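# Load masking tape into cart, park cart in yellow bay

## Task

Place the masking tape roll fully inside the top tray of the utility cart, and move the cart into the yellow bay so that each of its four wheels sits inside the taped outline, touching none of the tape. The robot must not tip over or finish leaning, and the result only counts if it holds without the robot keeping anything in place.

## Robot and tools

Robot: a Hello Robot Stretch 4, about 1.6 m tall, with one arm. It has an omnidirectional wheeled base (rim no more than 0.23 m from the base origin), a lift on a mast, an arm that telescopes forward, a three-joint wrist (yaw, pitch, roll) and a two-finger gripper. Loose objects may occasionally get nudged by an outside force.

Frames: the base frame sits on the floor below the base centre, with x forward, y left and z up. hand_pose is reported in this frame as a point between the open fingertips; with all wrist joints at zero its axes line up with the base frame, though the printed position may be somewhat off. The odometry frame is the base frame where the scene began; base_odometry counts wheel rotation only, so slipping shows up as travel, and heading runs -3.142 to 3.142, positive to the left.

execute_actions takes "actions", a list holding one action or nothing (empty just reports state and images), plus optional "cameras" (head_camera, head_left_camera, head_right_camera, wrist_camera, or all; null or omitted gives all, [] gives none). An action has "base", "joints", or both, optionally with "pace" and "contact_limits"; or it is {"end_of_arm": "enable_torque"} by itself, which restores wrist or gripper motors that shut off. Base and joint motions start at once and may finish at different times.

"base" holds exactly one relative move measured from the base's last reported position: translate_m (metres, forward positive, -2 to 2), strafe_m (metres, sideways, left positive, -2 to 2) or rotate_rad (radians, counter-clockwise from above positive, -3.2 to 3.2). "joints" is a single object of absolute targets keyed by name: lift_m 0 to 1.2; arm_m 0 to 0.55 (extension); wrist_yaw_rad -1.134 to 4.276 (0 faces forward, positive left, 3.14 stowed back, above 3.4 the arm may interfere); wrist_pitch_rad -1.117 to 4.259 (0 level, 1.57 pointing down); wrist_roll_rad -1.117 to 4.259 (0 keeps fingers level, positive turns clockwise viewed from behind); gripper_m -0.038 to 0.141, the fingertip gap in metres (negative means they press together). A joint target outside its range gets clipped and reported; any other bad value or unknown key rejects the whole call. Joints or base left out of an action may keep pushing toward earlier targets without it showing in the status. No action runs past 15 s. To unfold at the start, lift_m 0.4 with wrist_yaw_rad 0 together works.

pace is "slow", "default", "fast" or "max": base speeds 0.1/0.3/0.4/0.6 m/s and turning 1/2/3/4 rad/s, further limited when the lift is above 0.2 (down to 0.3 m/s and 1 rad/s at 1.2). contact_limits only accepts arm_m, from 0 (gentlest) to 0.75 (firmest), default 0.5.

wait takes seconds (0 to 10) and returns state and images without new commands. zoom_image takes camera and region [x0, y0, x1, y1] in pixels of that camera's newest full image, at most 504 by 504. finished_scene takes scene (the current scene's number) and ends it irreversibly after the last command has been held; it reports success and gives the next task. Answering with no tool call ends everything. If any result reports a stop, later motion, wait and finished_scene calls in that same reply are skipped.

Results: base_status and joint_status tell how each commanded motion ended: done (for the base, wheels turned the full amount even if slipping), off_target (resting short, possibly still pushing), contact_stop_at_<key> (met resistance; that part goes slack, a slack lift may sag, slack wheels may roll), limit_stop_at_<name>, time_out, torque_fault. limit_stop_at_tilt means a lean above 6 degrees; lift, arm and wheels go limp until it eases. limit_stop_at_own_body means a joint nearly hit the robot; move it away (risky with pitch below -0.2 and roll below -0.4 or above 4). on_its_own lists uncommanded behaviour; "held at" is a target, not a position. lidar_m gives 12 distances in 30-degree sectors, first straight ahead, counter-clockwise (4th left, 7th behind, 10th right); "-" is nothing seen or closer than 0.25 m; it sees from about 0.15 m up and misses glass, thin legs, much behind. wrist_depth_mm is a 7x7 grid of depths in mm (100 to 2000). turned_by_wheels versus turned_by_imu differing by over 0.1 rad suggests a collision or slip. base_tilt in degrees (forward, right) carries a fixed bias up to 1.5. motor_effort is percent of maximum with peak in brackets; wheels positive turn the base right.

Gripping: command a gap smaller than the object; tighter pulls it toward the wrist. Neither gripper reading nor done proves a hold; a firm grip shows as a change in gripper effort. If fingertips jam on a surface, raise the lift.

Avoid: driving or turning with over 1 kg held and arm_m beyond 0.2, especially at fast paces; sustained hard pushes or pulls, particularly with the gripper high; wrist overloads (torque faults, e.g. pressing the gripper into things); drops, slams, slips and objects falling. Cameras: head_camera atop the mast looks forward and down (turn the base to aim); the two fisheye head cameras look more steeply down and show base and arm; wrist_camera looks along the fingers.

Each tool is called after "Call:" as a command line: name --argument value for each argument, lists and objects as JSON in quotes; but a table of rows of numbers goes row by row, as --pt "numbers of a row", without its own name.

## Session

Call:
execute_actions --actions '[]'

Scene clock: 0.00 s.
base_odometry: x=+0.000 y=+0.000 heading=+0.000 (m, m, rad; odometry frame)
turned_by_wheels: +0.000 (rad since the last result)
turned_by_imu: +0.000 (rad since the last result)
base_tilt: forward=-0.1 right=+0.3 (deg)
lidar_m: 1.79 2.03 1.35 1.21 2.30 1.63 1.63 0.89 0.74 0.71 0.81 1.78
base_status: not commanded
joint_positions: lift_m=+0.132 arm_m=-0.002 wrist_yaw_rad=+3.160 wrist_pitch_rad=-0.014 wrist_roll_rad=+0.004 gripper_m=+0.057
joint_status: not commanded
motor_effort: lift_m=+18 arm_m=+0 wrist_yaw_rad=-1 wrist_pitch_rad=-6 wrist_roll_rad=+2 gripper_m=-2 wheel_0=+0 wheel_1=+0 wheel_2=+0 (%)
hand_pose: x=-0.1213 y=+0.0820 z=+0.3141 quat_wxyz=(-0.009, +0.007, +0.002, +1.000) (m; base frame)
wrist_depth_mm: - 142 228 - - 1863 1921 / - 111 141 - 1983 1863 1808 / - 112 140 - 1983 1921 1808 / 109 134 162 - - 1863 1863 / 213 - - - 1983 1863 1808 / 232 1281 214 1430 220 1576 1618 / 768 788 842 163 831 976 991
pictures: head_camera, head_left_camera, head_right_camera, wrist_camera
Images, in order (width x height): head_camera 420x560, head_left_camera 420x672, head_right_camera 420x672, wrist_camera 616x392.

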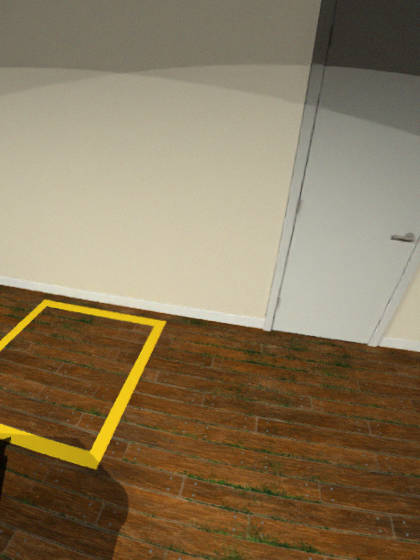

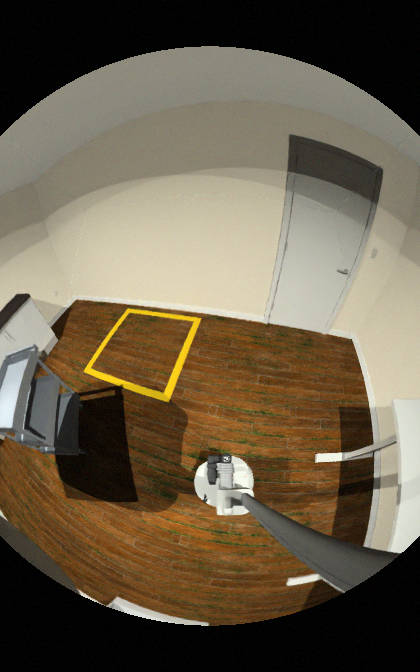

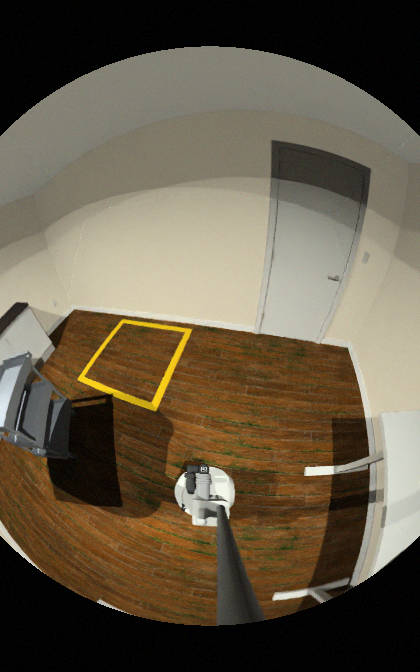

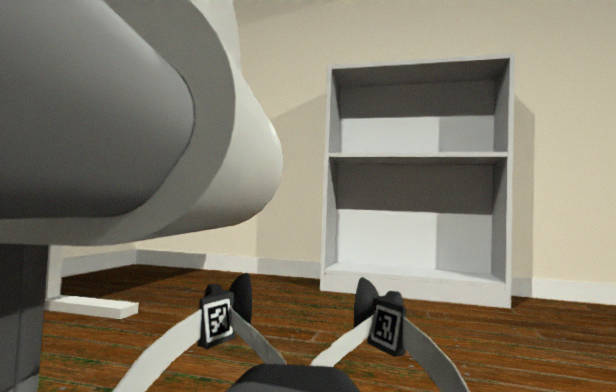

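Call:
zoom_image --camera "head_right_camera" --region '[260, 380, 420, 630]'

Call:
zoom_image --camera "head_left_camera" --region '[0, 280, 220, 520]'

Region (260, 380, 420, 630) of head_right_camera's 420x672 image, scaled by 2.016, with more detail than that image has; it fills the left 323 columns of this view, and the rest is white.

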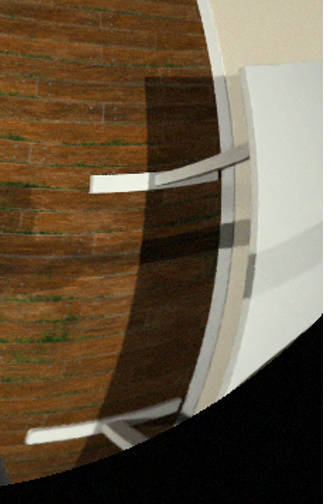

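Region (0, 280, 220, 520) of head_left_camera's 420x672 image, scaled by 2.100, with more detail than that image has; it fills the left 462 columns of this view, and the rest is white.

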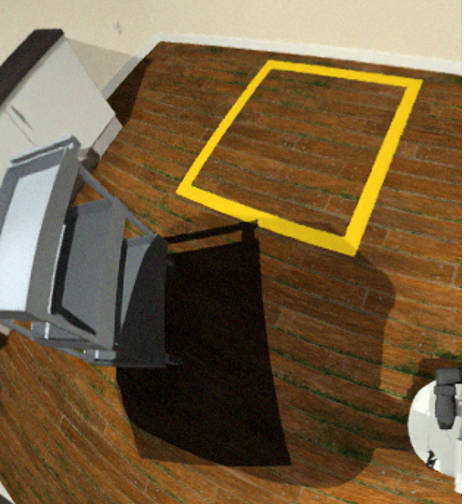

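Call:
execute_actions --actions '[{"base": {"rotate_rad": -2.0}, "joints": {"lift_m": 1.05, "wrist_yaw_rad": 0, "gripper_m": 0.1, "wrist_pitch_rad": 0.25}, "pace": "max"}]'

Scene clock: 23.20 s.
base_odometry: x=+0.000 y=+0.000 heading=-2.000 (m, m, rad; odometry frame)
turned_by_wheels: -2.000 (rad since the last result)
turned_by_imu: -2.015 (rad since the last result)
base_tilt: forward=-0.1 right=+0.3 (deg)
lidar_m: 0.71 0.71 1.80 1.76 1.79 2.14 1.31 1.23 2.20 1.62 1.63 0.81
base_status: done
joint_positions: lift_m=+1.050 arm_m=-0.002 wrist_yaw_rad=+0.000 wrist_pitch_rad=+0.252 wrist_roll_rad=+0.004 gripper_m=+0.100
joint_status: all done
motor_effort: lift_m=+22(24) arm_m=+0(0) wrist_yaw_rad=-3(9) wrist_pitch_rad=-5(7) wrist_roll_rad=+2(1) gripper_m=-1(3) wheel_0=-2(9) wheel_1=-2(10) wheel_2=-2(10) (%)
hand_pose: x=+0.4482 y=-0.0873 z=+1.1560 quat_wxyz=(+0.992, +0.002, +0.126, +0.000) (m; base frame)
wrist_depth_mm: 1118 1138 1205 1229 1336 1397 1397 / 1160 1205 1229 1308 1336 1430 1464 / 1182 1229 1308 1308 1397 1430 1576 / 1229 1255 1336 1397 1464 1537 1618 / 809 820 842 854 854 891 917 / 597 597 221 615 223 715 732 / 891 1397 1464 153 1618 1205 1756
pictures: head_camera, head_left_camera, head_right_camera, wrist_camera
Images, in order (width x height): head_camera 420x560, head_left_camera 420x672, head_right_camera 420x672, wrist_camera 616x392.

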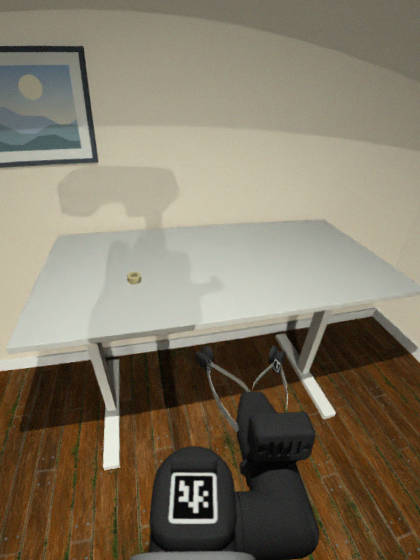

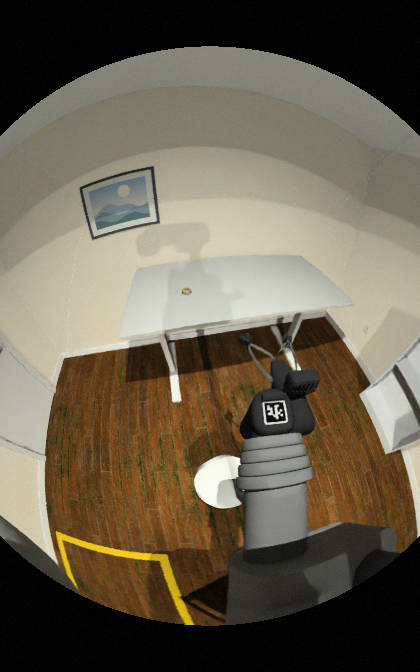

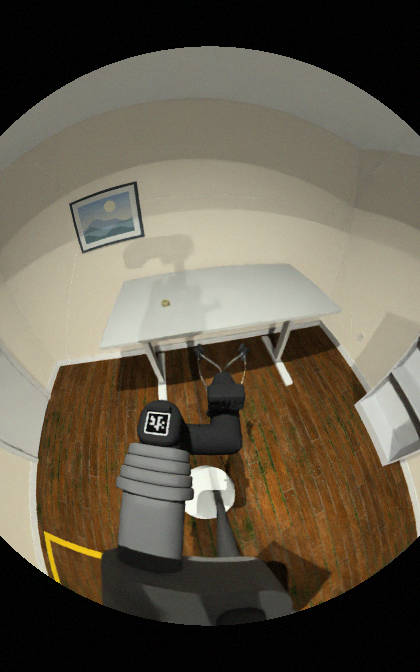

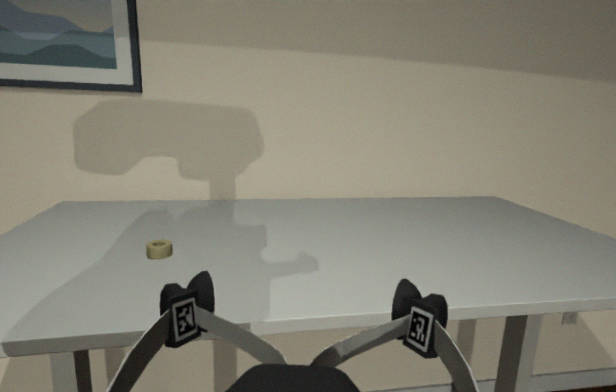

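Call:
zoom_image --camera "wrist_camera" --region '[100, 190, 260, 310]'

Call:
zoom_image --camera "head_camera" --region '[80, 230, 200, 350]'

Region (100, 190, 260, 310) of wrist_camera's 616x392 image, scaled by 3.150; it fills the top 378 rows of this view, and the rest is white.

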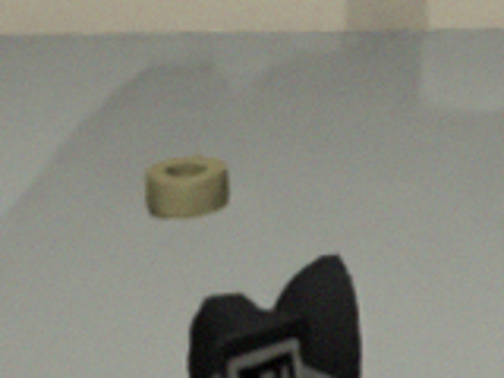

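Region (80, 230, 200, 350) of head_camera's 420x560 image, scaled by 4.200, with more detail than that image has.

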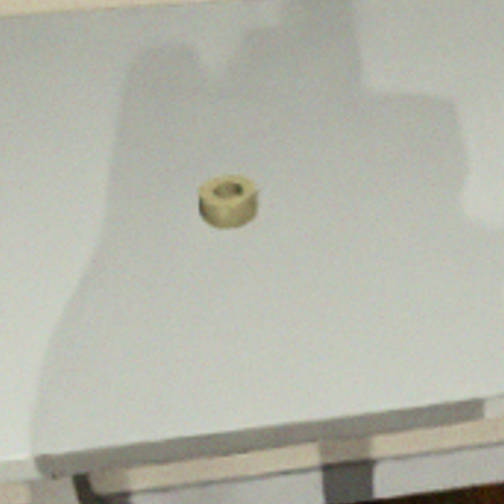

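Call:
execute_actions --actions '[{"base": {"rotate_rad": 0.348}, "joints": {"lift_m": 1.13, "wrist_pitch_rad": 0.75, "arm_m": 0.1}, "pace": "max"}]' --cameras '["head_camera", "wrist_camera"]'

Scene clock: 59.00 s.
base_odometry: x=+0.000 y=+0.000 heading=-1.653 (m, m, rad; odometry frame)
turned_by_wheels: +0.348 (rad since the last result)
turned_by_imu: +0.352 (rad since the last result)
base_tilt: forward=+0.0 right=+0.3 (deg)
lidar_m: 0.71 0.78 1.79 1.77 1.96 1.46 1.20 2.48 1.67 1.64 0.94 0.75
base_status: done
joint_positions: lift_m=+1.130 arm_m=+0.099 wrist_yaw_rad=+0.000 wrist_pitch_rad=+0.751 wrist_roll_rad=+0.004 gripper_m=+0.100
joint_status: all done
motor_effort: lift_m=+22(26) arm_m=+8(9) wrist_yaw_rad=-1(1) wrist_pitch_rad=-5(5) wrist_roll_rad=+1(2) gripper_m=-4(1) wheel_0=-1(5) wheel_1=-1(4) wheel_2=-1(6) (%)
hand_pose: x=+0.4802 y=-0.0874 z=+1.1110 quat_wxyz=(+0.930, +0.002, +0.367, -0.001) (m; base frame)
wrist_depth_mm: 1336 1229 1138 1060 1078 1042 1008 / 1430 1336 788 798 798 820 831 / 1708 627 640 634 640 661 654 / 1921 1808 569 539 539 544 544 / 1661 1708 1661 1708 1708 1618 496 / 1499 1464 221 1464 224 1537 1499 / 1336 1308 1281 153 1308 1308 1366
pictures: head_camera, wrist_camera
Images, in order (width x height): head_camera 420x560, wrist_camera 616x392.

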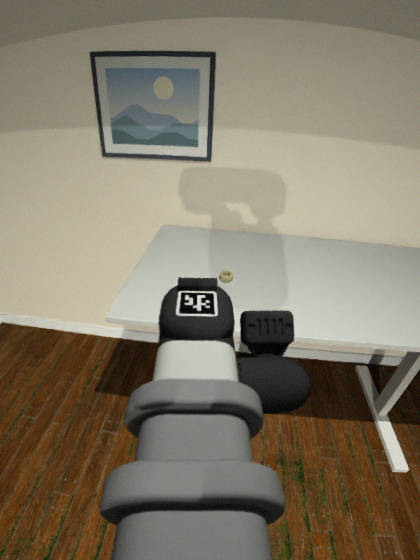

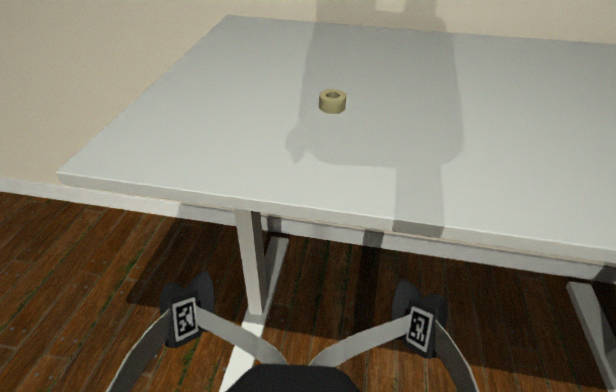

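Call:
execute_actions --actions '[{"base": {"translate_m": 0.33}, "joints": {"arm_m": 0.49, "wrist_pitch_rad": 1.57, "gripper_m": 0.09}, "pace": "fast"}]' --cameras '["head_right_camera", "wrist_camera"]'

Scene clock: 73.67 s.
base_odometry: x=-0.027 y=-0.329 heading=-1.653 (m, m, rad; odometry frame)
turned_by_wheels: +0.000 (rad since the last result)
turned_by_imu: +0.001 (rad since the last result)
base_tilt: forward=+0.0 right=+0.3 (deg)
lidar_m: 0.37 0.42 1.75 1.72 1.91 2.89 1.55 2.53 1.68 1.11 0.53 0.38
base_status: done
joint_positions: lift_m=+1.130 arm_m=+0.489 wrist_yaw_rad=+0.000 wrist_pitch_rad=+1.570 wrist_roll_rad=+0.004 gripper_m=+0.090
joint_status: all done
motor_effort: lift_m=+22(22) arm_m=+8(9) wrist_yaw_rad=-1(0) wrist_pitch_rad=+0(1) wrist_roll_rad=+1(2) gripper_m=+1(0) wheel_0=+0(5) wheel_1=+0(5) wheel_2=-1(12) (%)
hand_pose: x=+0.6597 y=-0.0874 z=+1.0195 quat_wxyz=(+0.707, +0.001, +0.707, -0.001) (m; base frame)
wrist_depth_mm: 303 300 297 300 298 297 297 / 301 298 298 298 297 297 297 / 300 297 298 297 296 296 296 / 298 297 297 297 297 296 294 / 297 298 297 296 294 294 294 / 297 296 218 296 218 293 291 / 296 294 294 157 294 293 291
pictures: head_right_camera, wrist_camera
Images, in order (width x height): head_right_camera 420x672, wrist_camera 616x392.

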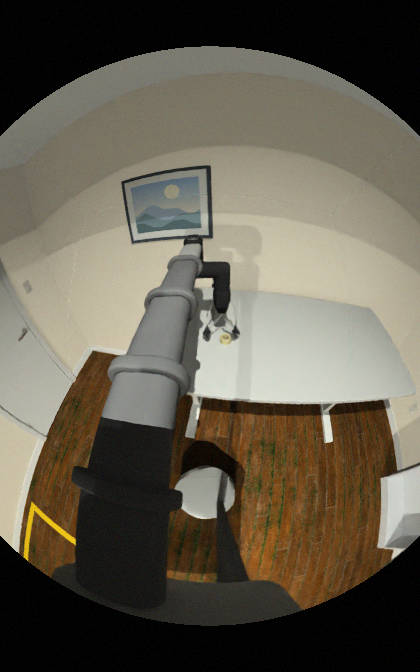

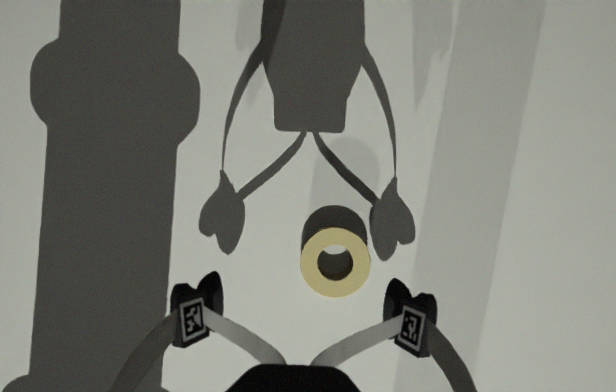

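Call:
execute_actions --actions '[{"base": {"strafe_m": -0.022}, "joints": {"arm_m": 0.509, "lift_m": 1.093, "gripper_m": 0.098}, "pace": "default"}]' --cameras '["wrist_camera"]'

Scene clock: 95.87 s.
base_odometry: x=-0.049 y=-0.327 heading=-1.653 (m, m, rad; odometry frame)
turned_by_wheels: +0.000 (rad since the last result)
turned_by_imu: +0.001 (rad since the last result)
base_tilt: forward=+0.0 right=+0.3 (deg)
lidar_m: 0.38 0.43 1.77 1.75 1.93 1.83 1.53 2.49 1.69 1.08 0.50 0.38
base_status: done
joint_positions: lift_m=+1.093 arm_m=+0.507 wrist_yaw_rad=+0.000 wrist_pitch_rad=+1.570 wrist_roll_rad=+0.004 gripper_m=+0.098
joint_status: all done
motor_effort: lift_m=+14(21) arm_m=+8(8) wrist_yaw_rad=-2(0) wrist_pitch_rad=-1(1) wrist_roll_rad=+1(2) gripper_m=-3(1) wheel_0=+0(6) wheel_1=+2(7) wheel_2=-1(0) (%)
hand_pose: x=+0.6786 y=-0.0874 z=+0.9831 quat_wxyz=(+0.707, +0.001, +0.707, -0.001) (m; base frame)
wrist_depth_mm: 264 263 263 263 262 262 262 / 264 263 260 262 262 259 260 / 262 263 263 260 260 259 259 / 262 262 260 259 258 259 258 / 262 259 259 259 258 256 256 / 262 260 221 235 221 257 257 / 259 258 258 153 257 256 256
pictures: wrist_camera
Images, in order (width x height): wrist_camera 616x392.

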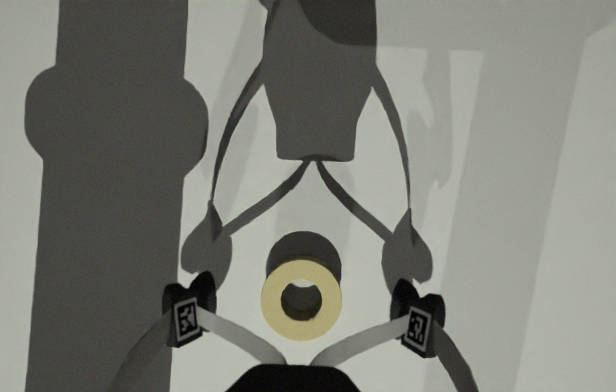

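Call:
execute_actions --actions '[{"joints": {"gripper_m": 0.013, "lift_m": 1.091}, "pace": "default"}]' --cameras '["wrist_camera", "head_left_camera"]'

Scene clock: 101.33 s.
base_odometry: x=-0.049 y=-0.327 heading=-1.653 (m, m, rad; odometry frame)
turned_by_wheels: +0.000 (rad since the last result)
turned_by_imu: +0.001 (rad since the last result)
base_tilt: forward=+0.0 right=+0.3 (deg)
lidar_m: 0.37 0.41 1.76 1.75 1.93 1.85 1.54 2.51 1.70 1.07 0.51 0.40
base_status: not commanded
joint_positions: lift_m=+1.091 arm_m=+0.507 wrist_yaw_rad=+0.000 wrist_pitch_rad=+1.570 wrist_roll_rad=+0.004 gripper_m=+0.014
joint_status: all done
motor_effort: lift_m=+14(13) arm_m=+9(9) wrist_yaw_rad=-2(2) wrist_pitch_rad=+1(2) wrist_roll_rad=+1(1) gripper_m=-25(23) wheel_0=+0(0) wheel_1=+2(2) wheel_2=-1(1) (%)
hand_pose: x=+0.6786 y=-0.0874 z=+0.9811 quat_wxyz=(+0.707, +0.001, +0.707, -0.001) (m; base frame)
wrist_depth_mm: 260 262 262 260 260 259 258 / 262 259 259 259 259 258 258 / 260 259 259 259 258 257 256 / 260 259 258 258 257 256 257 / 258 258 258 257 256 256 256 / 258 258 208 226 256 256 254 / 257 256 256 255 254 254 254
pictures: head_left_camera, wrist_camera
Images, in order (width x height): head_left_camera 420x672, wrist_camera 616x392.

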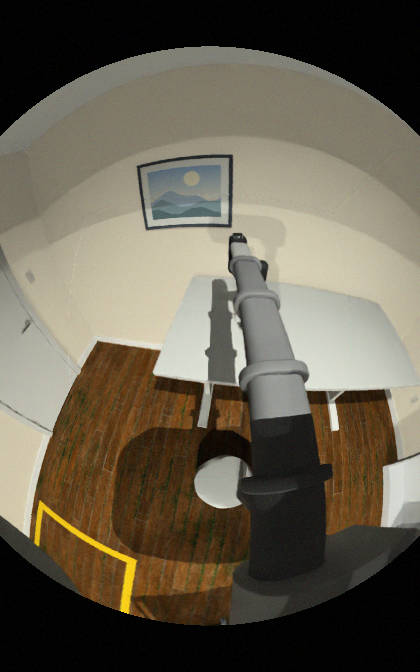

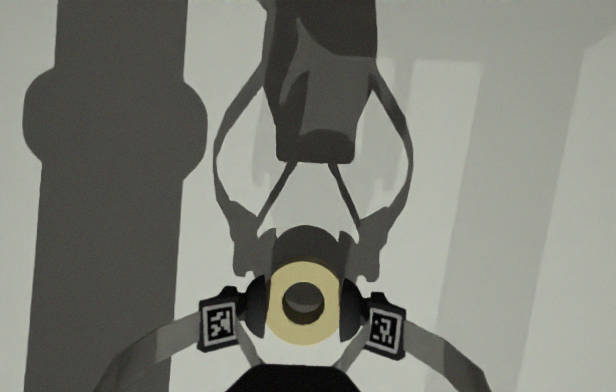

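Call:
execute_actions --actions '[{"base": {"rotate_rad": 3.01}, "joints": {"lift_m": 1.13, "arm_m": 0.0}, "pace": "max"}]'

Scene clock: 222.50 s.
base_odometry: x=-0.049 y=-0.327 heading=+1.357 (m, m, rad; odometry frame)
turned_by_wheels: +3.010 (rad since the last result)
turned_by_imu: +3.036 (rad since the last result)
base_tilt: forward=+0.0 right=+0.3 (deg)
lidar_m: 1.54 2.77 1.71 1.63 0.55 0.40 0.37 0.40 1.71 1.74 1.84 2.54
base_status: done
joint_positions: lift_m=+1.130 arm_m=+0.002 wrist_yaw_rad=+0.000 wrist_pitch_rad=+1.570 wrist_roll_rad=+0.004 gripper_m=+0.014
joint_status: all done
motor_effort: lift_m=+21(24) arm_m=-9(10) wrist_yaw_rad=-1(2) wrist_pitch_rad=+0(0) wrist_roll_rad=+1(1) gripper_m=-22(20) wheel_0=-2(6) wheel_1=-1(4) wheel_2=-2(6) (%)
hand_pose: x=+0.1727 y=-0.0874 z=+1.0196 quat_wxyz=(+0.707, +0.001, +0.707, -0.001) (m; base frame)
wrist_depth_mm: 1281 1281 1281 1308 1255 1281 1281 / 1308 1281 1255 1255 1281 1281 1255 / 1281 1281 1255 1255 1255 1255 1255 / 1255 1255 1255 1255 1255 1255 1255 / 1281 1281 1042 1060 1281 1255 1229 / 1281 1255 208 227 1255 1255 1281 / 1281 1255 1255 723 1229 1255 1229
pictures: head_camera, head_left_camera, head_right_camera, wrist_camera
Images, in order (width x height): head_camera 420x560, head_left_camera 420x672, head_right_camera 420x672, wrist_camera 616x392.

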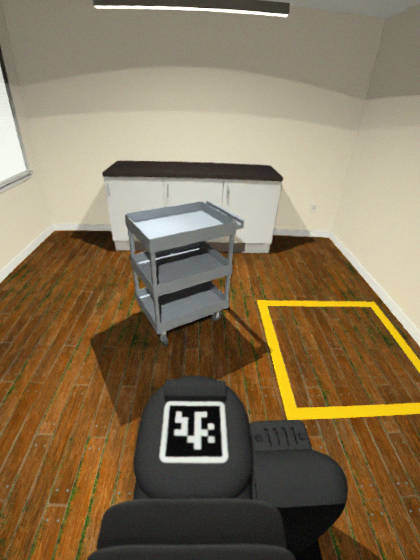

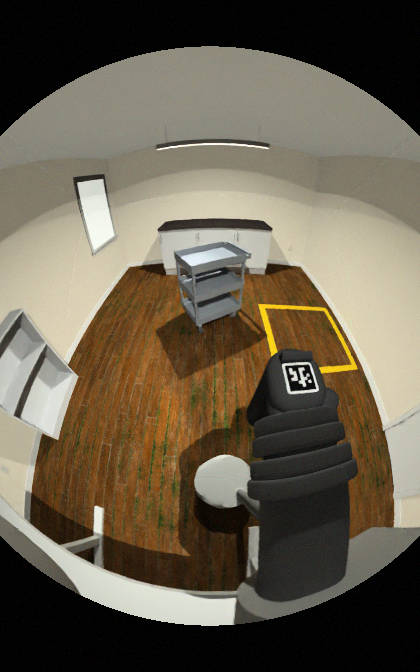

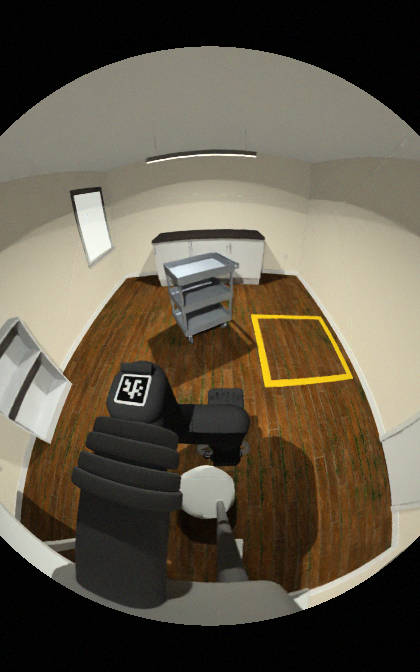

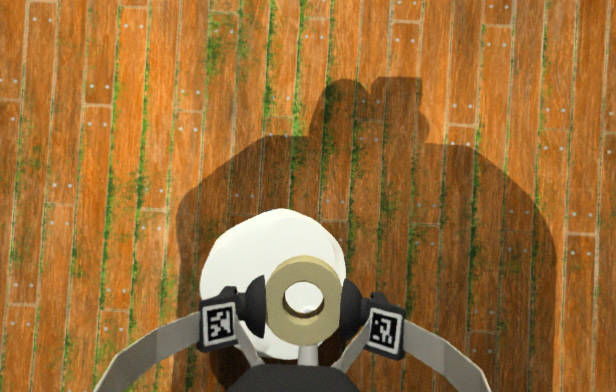

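Call:
zoom_image --camera "head_camera" --region '[110, 190, 280, 360]'

Call:
zoom_image --camera "head_right_camera" --region '[150, 240, 360, 400]'

Region (110, 190, 280, 360) of head_camera's 420x560 image, scaled by 2.965, with more detail than that image has.

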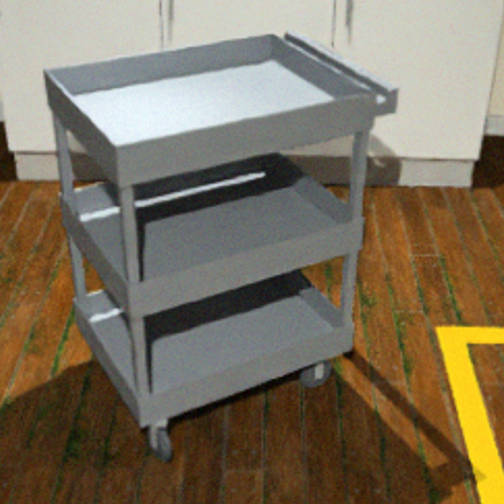

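Region (150, 240, 360, 400) of head_right_camera's 420x672 image, scaled by 2.400, with more detail than that image has; it fills the top 384 rows of this view, and the rest is white.

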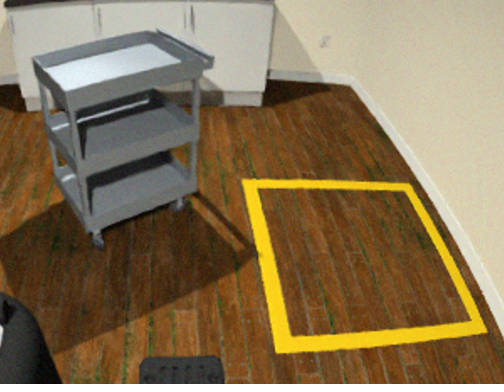

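Call:
zoom_image --camera "head_right_camera" --region '[155, 245, 260, 350]'

Call:
zoom_image --camera "head_camera" --region '[240, 280, 420, 430]'

Region (155, 245, 260, 350) of head_right_camera's 420x672 image, scaled by 4.800, with more detail than that image has.

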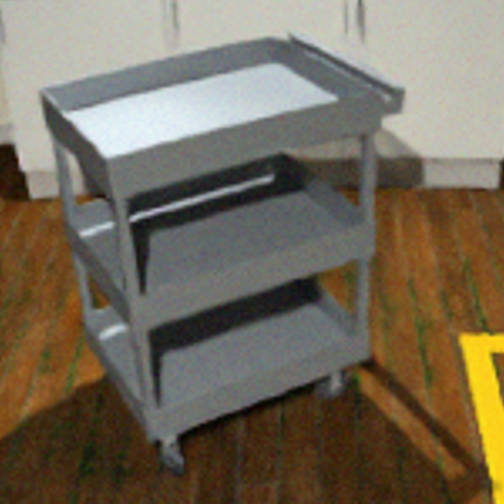

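Region (240, 280, 420, 430) of head_camera's 420x560 image, scaled by 2.800, with more detail than that image has.

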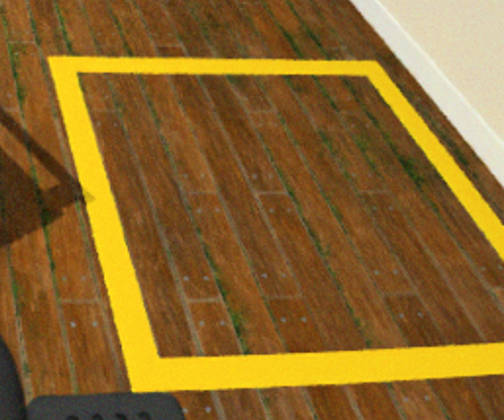

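Call:
execute_actions --actions '[{"base": {"translate_m": 1.12}, "joints": {"lift_m": 1.06, "arm_m": 0.545}, "pace": "fast"}]'

Scene clock: 314.67 s.
base_odometry: x=+0.189 y=+0.767 heading=+1.357 (m, m, rad; odometry frame)
turned_by_wheels: +0.000 (rad since the last result)
turned_by_imu: +0.000 (rad since the last result)
base_tilt: forward=+0.0 right=+0.3 (deg)
lidar_m: 0.49 0.48 2.01 1.68 1.71 1.55 1.86 2.41 1.88 1.75 1.85 0.71
base_status: done
joint_positions: lift_m=+1.060 arm_m=+0.544 wrist_yaw_rad=+0.000 wrist_pitch_rad=+1.570 wrist_roll_rad=+0.003 gripper_m=+0.014
joint_status: all done
motor_effort: lift_m=+14(19) arm_m=+8(10) wrist_yaw_rad=-2(1) wrist_pitch_rad=+0(3) wrist_roll_rad=+2(1) gripper_m=-26(24) wheel_0=+0(5) wheel_1=+1(8) wheel_2=+0(9) (%)
hand_pose: x=+0.7147 y=-0.0874 z=+0.9501 quat_wxyz=(+0.707, +0.001, +0.707, -0.001) (m; base frame)
wrist_depth_mm: 389 389 389 384 327 1205 1205 / 389 387 384 387 366 1205 1160 / 387 387 387 387 382 327 1182 / 387 384 387 387 382 324 1182 / 387 382 382 379 382 336 1182 / 384 382 208 226 310 1205 1182 / 379 382 382 315 1160 1182 1160
pictures: head_camera, head_left_camera, head_right_camera, wrist_camera
Images, in order (width x height): head_camera 420x560, head_left_camera 420x672, head_right_camera 420x672, wrist_camera 616x392.

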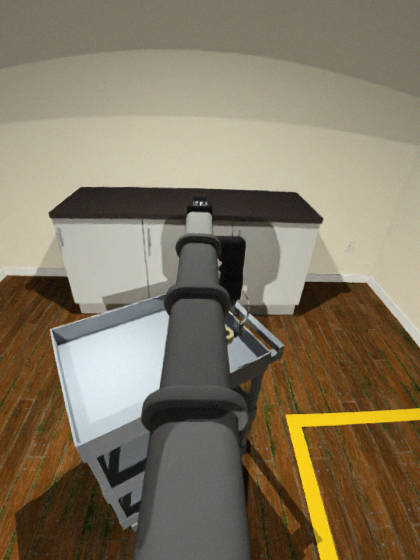

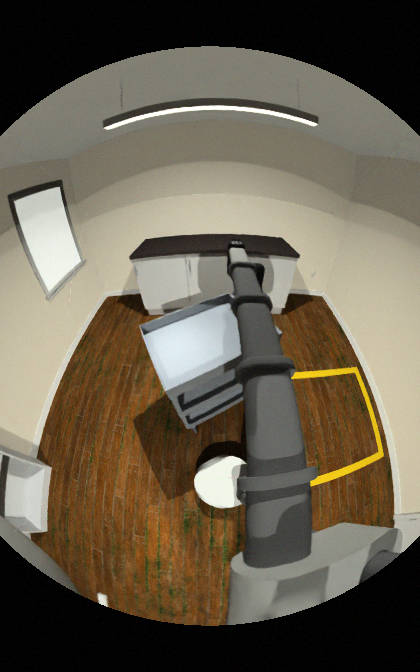

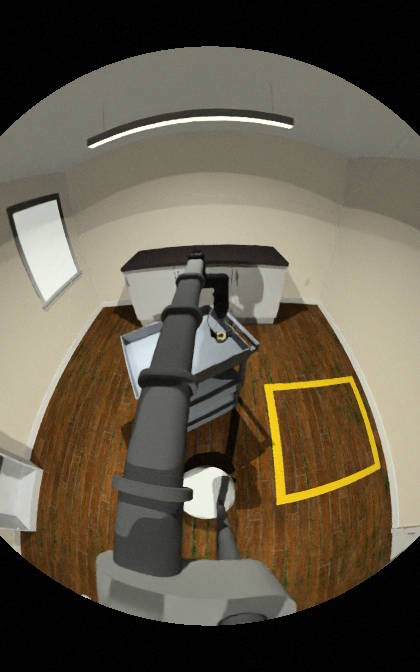

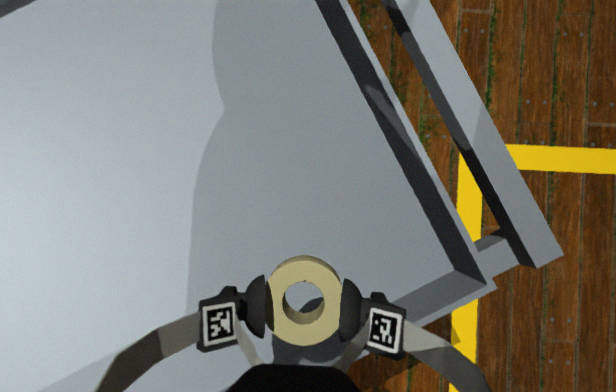

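Call:
zoom_image --camera "wrist_camera" --region '[300, 120, 616, 392]'

Call:
zoom_image --camera "head_right_camera" --region '[200, 330, 400, 530]'

Call:
zoom_image --camera "head_right_camera" --region '[110, 290, 280, 460]'

Region (300, 120, 616, 392) of wrist_camera's 616x392 image, scaled by 1.595; it fills the top 434 rows of this view, and the rest is white.

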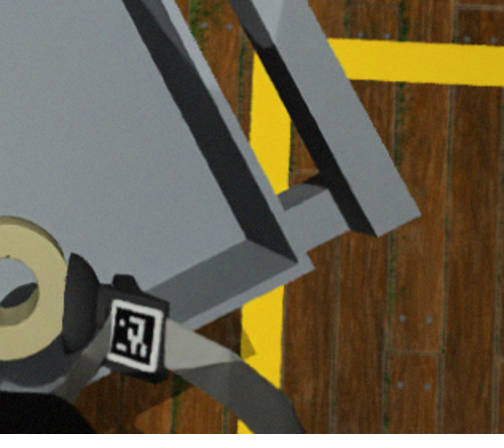

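Region (200, 330, 400, 530) of head_right_camera's 420x672 image, scaled by 2.520, with more detail than that image has.

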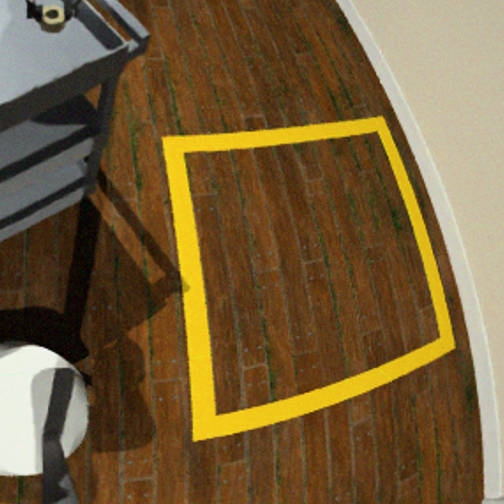

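Region (110, 290, 280, 460) of head_right_camera's 420x672 image, scaled by 2.965, with more detail than that image has.

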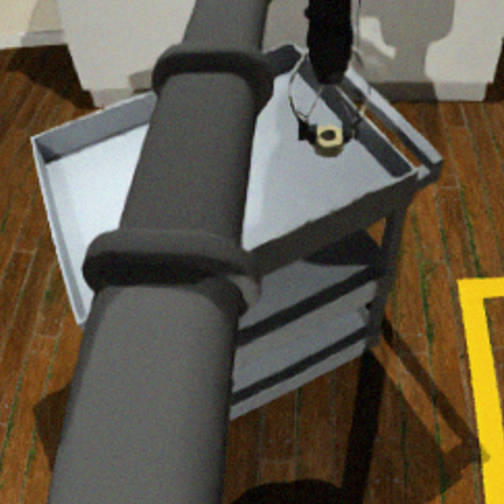

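Call:
execute_actions --actions '[{"base": {"strafe_m": 0.07}, "joints": {"lift_m": 0.937}, "pace": "fast"}]' --cameras '["wrist_camera"]'

Scene clock: 351.87 s.
base_odometry: x=+0.120 y=+0.782 heading=+1.357 (m, m, rad; odometry frame)
turned_by_wheels: +0.000 (rad since the last result)
turned_by_imu: +0.001 (rad since the last result)
base_tilt: forward=+0.0 right=+0.3 (deg)
lidar_m: 0.45 0.43 1.94 1.61 1.63 1.56 1.84 2.44 1.94 1.83 1.92 0.65
base_status: done
joint_positions: lift_m=+0.937 arm_m=+0.544 wrist_yaw_rad=+0.000 wrist_pitch_rad=+1.570 wrist_roll_rad=+0.003 gripper_m=+0.014
joint_status: all done
motor_effort: lift_m=+14(12) arm_m=+9(8) wrist_yaw_rad=-2(2) wrist_pitch_rad=+0(0) wrist_roll_rad=+2(2) gripper_m=-21(24) wheel_0=+2(9) wheel_1=-2(9) wheel_2=+0(3) (%)
hand_pose: x=+0.7147 y=-0.0874 z=+0.8271 quat_wxyz=(+0.707, +0.001, +0.707, -0.001) (m; base frame)
wrist_depth_mm: 264 264 263 263 260 258 213 / 263 264 263 260 262 259 224 / 262 262 263 260 260 259 242 / 262 263 260 259 260 258 257 / 262 259 259 259 259 257 257 / 260 259 207 226 257 257 256 / 258 259 257 257 256 254 240
pictures: wrist_camera
Images, in order (width x height): wrist_camera 616x392.

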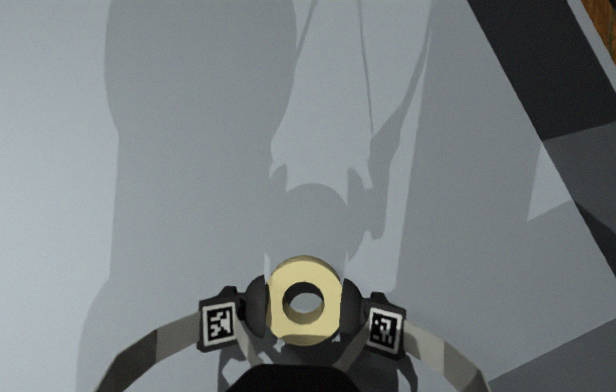

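Call:
execute_actions --actions '[{"joints": {"gripper_m": 0.07}, "pace": "default"}]' --cameras '["wrist_camera"]'

Scene clock: 355.33 s.
base_odometry: x=+0.120 y=+0.782 heading=+1.357 (m, m, rad; odometry frame)
turned_by_wheels: +0.000 (rad since the last result)
turned_by_imu: +0.001 (rad since the last result)
base_tilt: forward=+0.0 right=+0.3 (deg)
lidar_m: 0.46 0.45 1.95 1.59 1.64 1.58 1.86 2.43 1.95 1.84 1.92 0.67
base_status: not commanded
joint_positions: lift_m=+0.937 arm_m=+0.544 wrist_yaw_rad=+0.000 wrist_pitch_rad=+1.570 wrist_roll_rad=+0.003 gripper_m=+0.070
joint_status: all done
motor_effort: lift_m=+14(14) arm_m=+8(8) wrist_yaw_rad=-1(2) wrist_pitch_rad=+0(0) wrist_roll_rad=+2(2) gripper_m=-4(26) wheel_0=+2(2) wheel_1=-2(2) wheel_2=+0(0) (%)
hand_pose: x=+0.7147 y=-0.0874 z=+0.8271 quat_wxyz=(+0.707, +0.001, +0.707, -0.001) (m; base frame)
wrist_depth_mm: 264 264 263 262 263 258 213 / 263 262 262 262 259 260 224 / 263 260 262 260 260 259 243 / 260 262 260 259 260 259 258 / 262 260 260 259 259 257 258 / 259 258 213 234 219 258 257 / 259 259 258 159 257 256 239
pictures: wrist_camera
Images, in order (width x height): wrist_camera 616x392.

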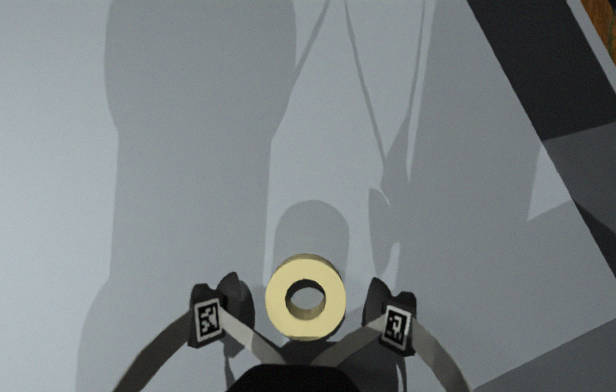

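Call:
execute_actions --actions '[{"base": {"translate_m": 0.03}, "joints": {"lift_m": 1.025, "wrist_roll_rad": 0.35}, "pace": "max"}]' --cameras '["wrist_camera"]'

Call:
execute_actions --actions '[{"base": {"rotate_rad": -0.247}, "joints": {"arm_m": 0.522, "wrist_roll_rad": 0.795, "gripper_m": 0.06}, "pace": "fast"}]' --cameras '["wrist_camera", "head_right_camera"]'

Scene clock: 383.87 s.
base_odometry: x=+0.127 y=+0.812 heading=+1.357 (m, m, rad; odometry frame)
turned_by_wheels: +0.000 (rad since the last result)
turned_by_imu: +0.001 (rad since the last result)
base_tilt: forward=-0.1 right=+0.3 (deg)
lidar_m: 0.42 0.41 1.95 1.61 1.64 1.60 1.88 2.47 1.93 1.84 1.91 0.61
base_status: done
joint_positions: lift_m=+1.025 arm_m=+0.544 wrist_yaw_rad=+0.000 wrist_pitch_rad=+1.570 wrist_roll_rad=+0.350 gripper_m=+0.070
joint_status: all done
motor_effort: lift_m=+22(25) arm_m=+8(9) wrist_yaw_rad=-3(1) wrist_pitch_rad=-1(2) wrist_roll_rad=+3(7) gripper_m=-5(4) wheel_0=-1(6) wheel_1=-1(2) wheel_2=+2(9) (%)
hand_pose: x=+0.7147 y=-0.0874 z=+0.9144 quat_wxyz=(+0.697, +0.123, +0.696, -0.123) (m; base frame)
wrist_depth_mm: 336 351 351 351 303 279 1182 / 349 351 353 351 332 298 287 / 349 347 349 347 349 310 296 / 349 345 347 347 349 347 303 / 349 347 349 349 347 345 319 / 347 347 213 345 219 329 1160 / 345 345 345 159 345 296 1160
pictures: wrist_camera
Images, in order (width x height): wrist_camera 616x392.

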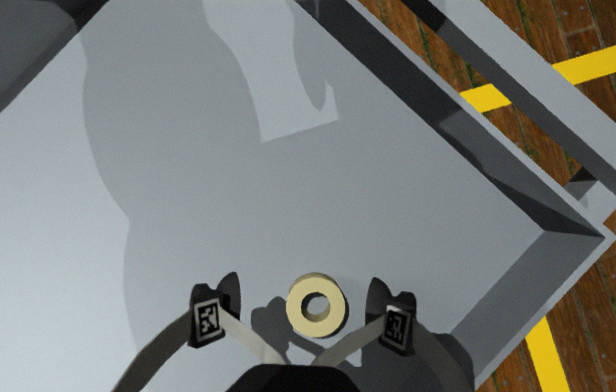

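Scene clock: 384.97 s.
base_odometry: x=+0.127 y=+0.812 heading=+1.110 (m, m, rad; odometry frame)
turned_by_wheels: -0.247 (rad since the last result)
turned_by_imu: -0.249 (rad since the last result)
base_tilt: forward=+0.0 right=+0.2 (deg)
lidar_m: 0.48 0.41 2.16 1.86 1.62 1.83 1.57 1.57 2.12 1.84 1.85 2.17
base_status: done
joint_positions: lift_m=+1.025 arm_m=+0.524 wrist_yaw_rad=+0.000 wrist_pitch_rad=+1.570 wrist_roll_rad=+0.795 gripper_m=+0.060
joint_status: all done
motor_effort: lift_m=+22(22) arm_m=-9(8) wrist_yaw_rad=-2(2) wrist_pitch_rad=-1(0) wrist_roll_rad=+3(7) gripper_m=-5(4) wheel_0=-1(7) wheel_1=+0(4) wheel_2=+0(6) (%)
hand_pose: x=+0.6947 y=-0.0874 z=+0.9144 quat_wxyz=(+0.652, +0.274, +0.652, -0.273) (m; base frame)
wrist_depth_mm: 1160 1205 1138 1160 1160 1182 1160 / 1160 1138 1182 1182 1160 1160 1182 / 1160 301 279 304 1160 1138 1160 / 347 349 347 347 1160 1160 1160 / 347 345 345 1160 1138 1138 1160 / 345 345 216 1138 216 1138 1160 / 345 342 345 162 1060 1160 1138
pictures: head_right_camera, wrist_camera
Images, in order (width x height): head_right_camera 420x672, wrist_camera 616x392.

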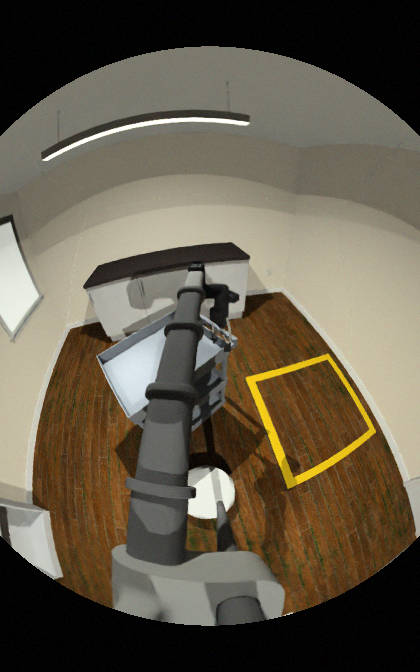

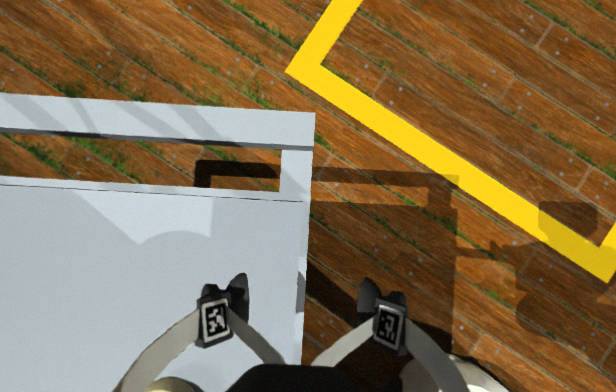

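Call:
execute_actions --actions '[{"joints": {"lift_m": 0.948, "gripper_m": 0.035}, "pace": "fast"}]' --cameras '["wrist_camera"]'

Scene clock: 399.00 s.
base_odometry: x=+0.127 y=+0.812 heading=+1.110 (m, m, rad; odometry frame)
turned_by_wheels: +0.000 (rad since the last result)
turned_by_imu: +0.001 (rad since the last result)
base_tilt: forward=+0.0 right=+0.3 (deg)
lidar_m: 0.48 0.40 2.16 1.86 1.60 1.82 1.56 1.56 2.11 1.83 1.84 2.16
base_status: not commanded
joint_positions: lift_m=+0.948 arm_m=+0.524 wrist_yaw_rad=+0.000 wrist_pitch_rad=+1.570 wrist_roll_rad=+0.795 gripper_m=+0.035
joint_status: all done
motor_effort: lift_m=+14(20) arm_m=-9(9) wrist_yaw_rad=-1(2) wrist_pitch_rad=-1(1) wrist_roll_rad=+3(3) gripper_m=-5(6) wheel_0=-1(1) wheel_1=+0(0) wheel_2=+0(0) (%)
hand_pose: x=+0.6947 y=-0.0874 z=+0.8381 quat_wxyz=(+0.652, +0.274, +0.652, -0.273) (m; base frame)
wrist_depth_mm: 1098 1118 1098 1098 1078 1098 1098 / 202 202 202 1078 1060 1098 1098 / 1078 1078 1098 1098 1098 1098 1060 / 270 270 271 271 1078 1078 1078 / 268 270 270 270 1098 1078 1098 / 268 267 212 270 1060 1078 1060 / 266 267 268 156 193 1060 1060
pictures: wrist_camera
Images, in order (width x height): wrist_camera 616x392.

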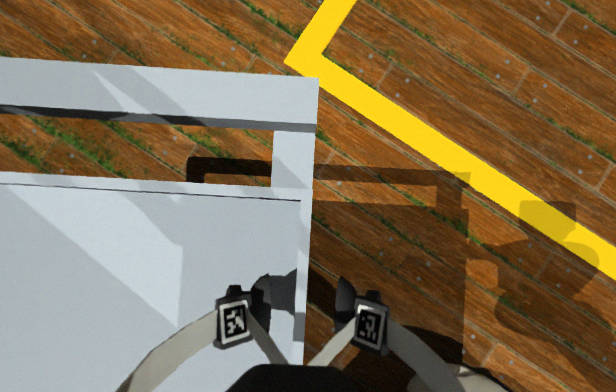

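Call:
execute_actions --actions '[{"joints": {"gripper_m": -0.032}, "pace": "default"}]' --cameras '["wrist_camera"]'

Scene clock: 403.07 s.
base_odometry: x=+0.127 y=+0.812 heading=+1.110 (m, m, rad; odometry frame)
turned_by_wheels: +0.000 (rad since the last result)
turned_by_imu: +0.001 (rad since the last result)
base_tilt: forward=+0.0 right=+0.3 (deg)
lidar_m: 0.48 0.40 2.16 1.87 1.60 1.81 1.56 1.58 2.12 1.83 1.84 2.15
base_status: not commanded
joint_positions: lift_m=+0.948 arm_m=+0.524 wrist_yaw_rad=+0.000 wrist_pitch_rad=+1.566 wrist_roll_rad=+0.795 gripper_m=-0.031
joint_status: all done
motor_effort: lift_m=+24(24) arm_m=-9(9) wrist_yaw_rad=-1(1) wrist_pitch_rad=+10(10) wrist_roll_rad=+1(3) gripper_m=-27(30) wheel_0=-1(1) wheel_1=+0(0) wheel_2=+0(0) (%)
hand_pose: x=+0.6957 y=-0.0874 z=+0.8373 quat_wxyz=(+0.653, +0.274, +0.651, -0.273) (m; base frame)
wrist_depth_mm: 1078 1078 1042 1098 1078 1078 1098 / 194 193 195 1078 1078 1078 1078 / 1060 1060 1060 1078 1078 1078 1098 / 264 264 265 265 1078 1060 1078 / 263 263 262 264 1078 1060 1060 / 262 262 262 203 1042 1078 1078 / 259 260 262 192 931 1078 1078
pictures: wrist_camera
Images, in order (width x height): wrist_camera 616x392.

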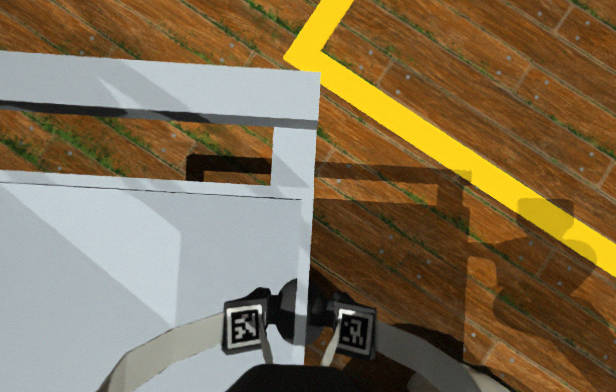

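Call:
execute_actions --actions '[{"base": {"strafe_m": -1.29}, "joints": {"lift_m": 0.941}, "pace": "default"}]'

Scene clock: 419.23 s.
base_odometry: x=+1.282 y=+0.239 heading=+1.110 (m, m, rad; odometry frame)
turned_by_wheels: +0.000 (rad since the last result)
turned_by_imu: +0.011 (rad since the last result)
base_tilt: forward=-0.1 right=+0.3 (deg)
lidar_m: 0.49 0.41 2.45 2.82 2.41 1.47 2.02 1.16 0.68 0.59 0.58 0.70
base_status: done
joint_positions: lift_m=+0.941 arm_m=+0.523 wrist_yaw_rad=-0.001 wrist_pitch_rad=+1.570 wrist_roll_rad=+0.795 gripper_m=-0.031
joint_status: all done
motor_effort: lift_m=+15(24) arm_m=-8(9) wrist_yaw_rad=+1(0) wrist_pitch_rad=-2(9) wrist_roll_rad=+2(1) gripper_m=-22(28) wheel_0=-3(21) wheel_1=+1(5) wheel_2=+0(10) (%)
hand_pose: x=+0.6945 y=-0.0874 z=+0.8310 quat_wxyz=(+0.652, +0.274, +0.652, -0.274) (m; base frame)
wrist_depth_mm: 1078 1078 1078 809 609 492 415 / 195 195 195 195 788 609 492 / 1078 1078 1078 1078 1060 798 603 / 263 263 263 264 1060 1078 778 / 263 263 262 264 1060 1060 1078 / 262 262 259 201 1060 1060 1078 / 260 151 259 187 946 1060 1060
pictures: head_camera, head_left_camera, head_right_camera, wrist_camera
Images, in order (width x height): head_camera 420x560, head_left_camera 420x672, head_right_camera 420x672, wrist_camera 616x392.

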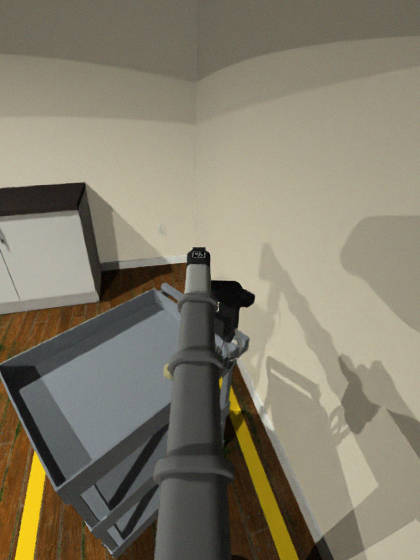

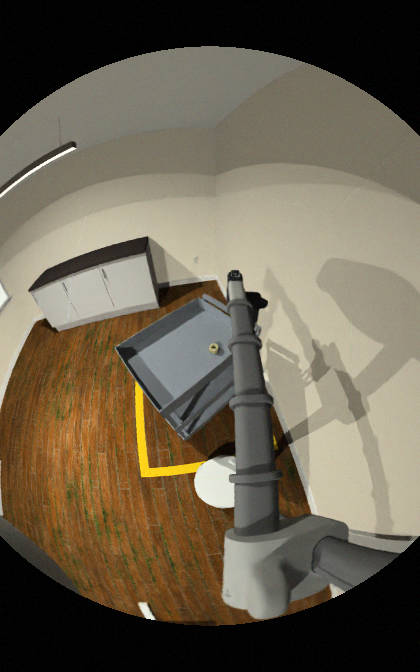

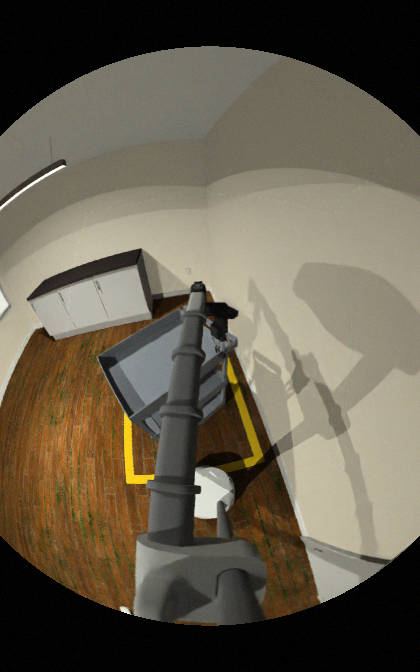

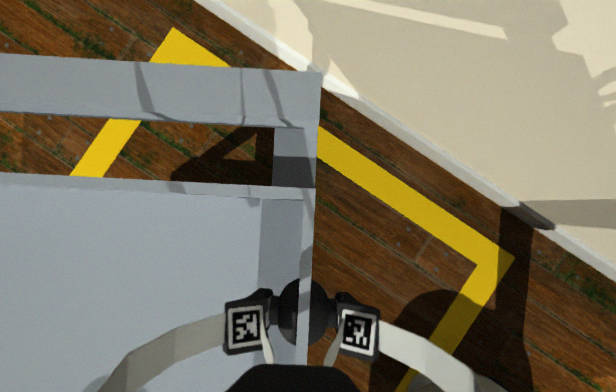

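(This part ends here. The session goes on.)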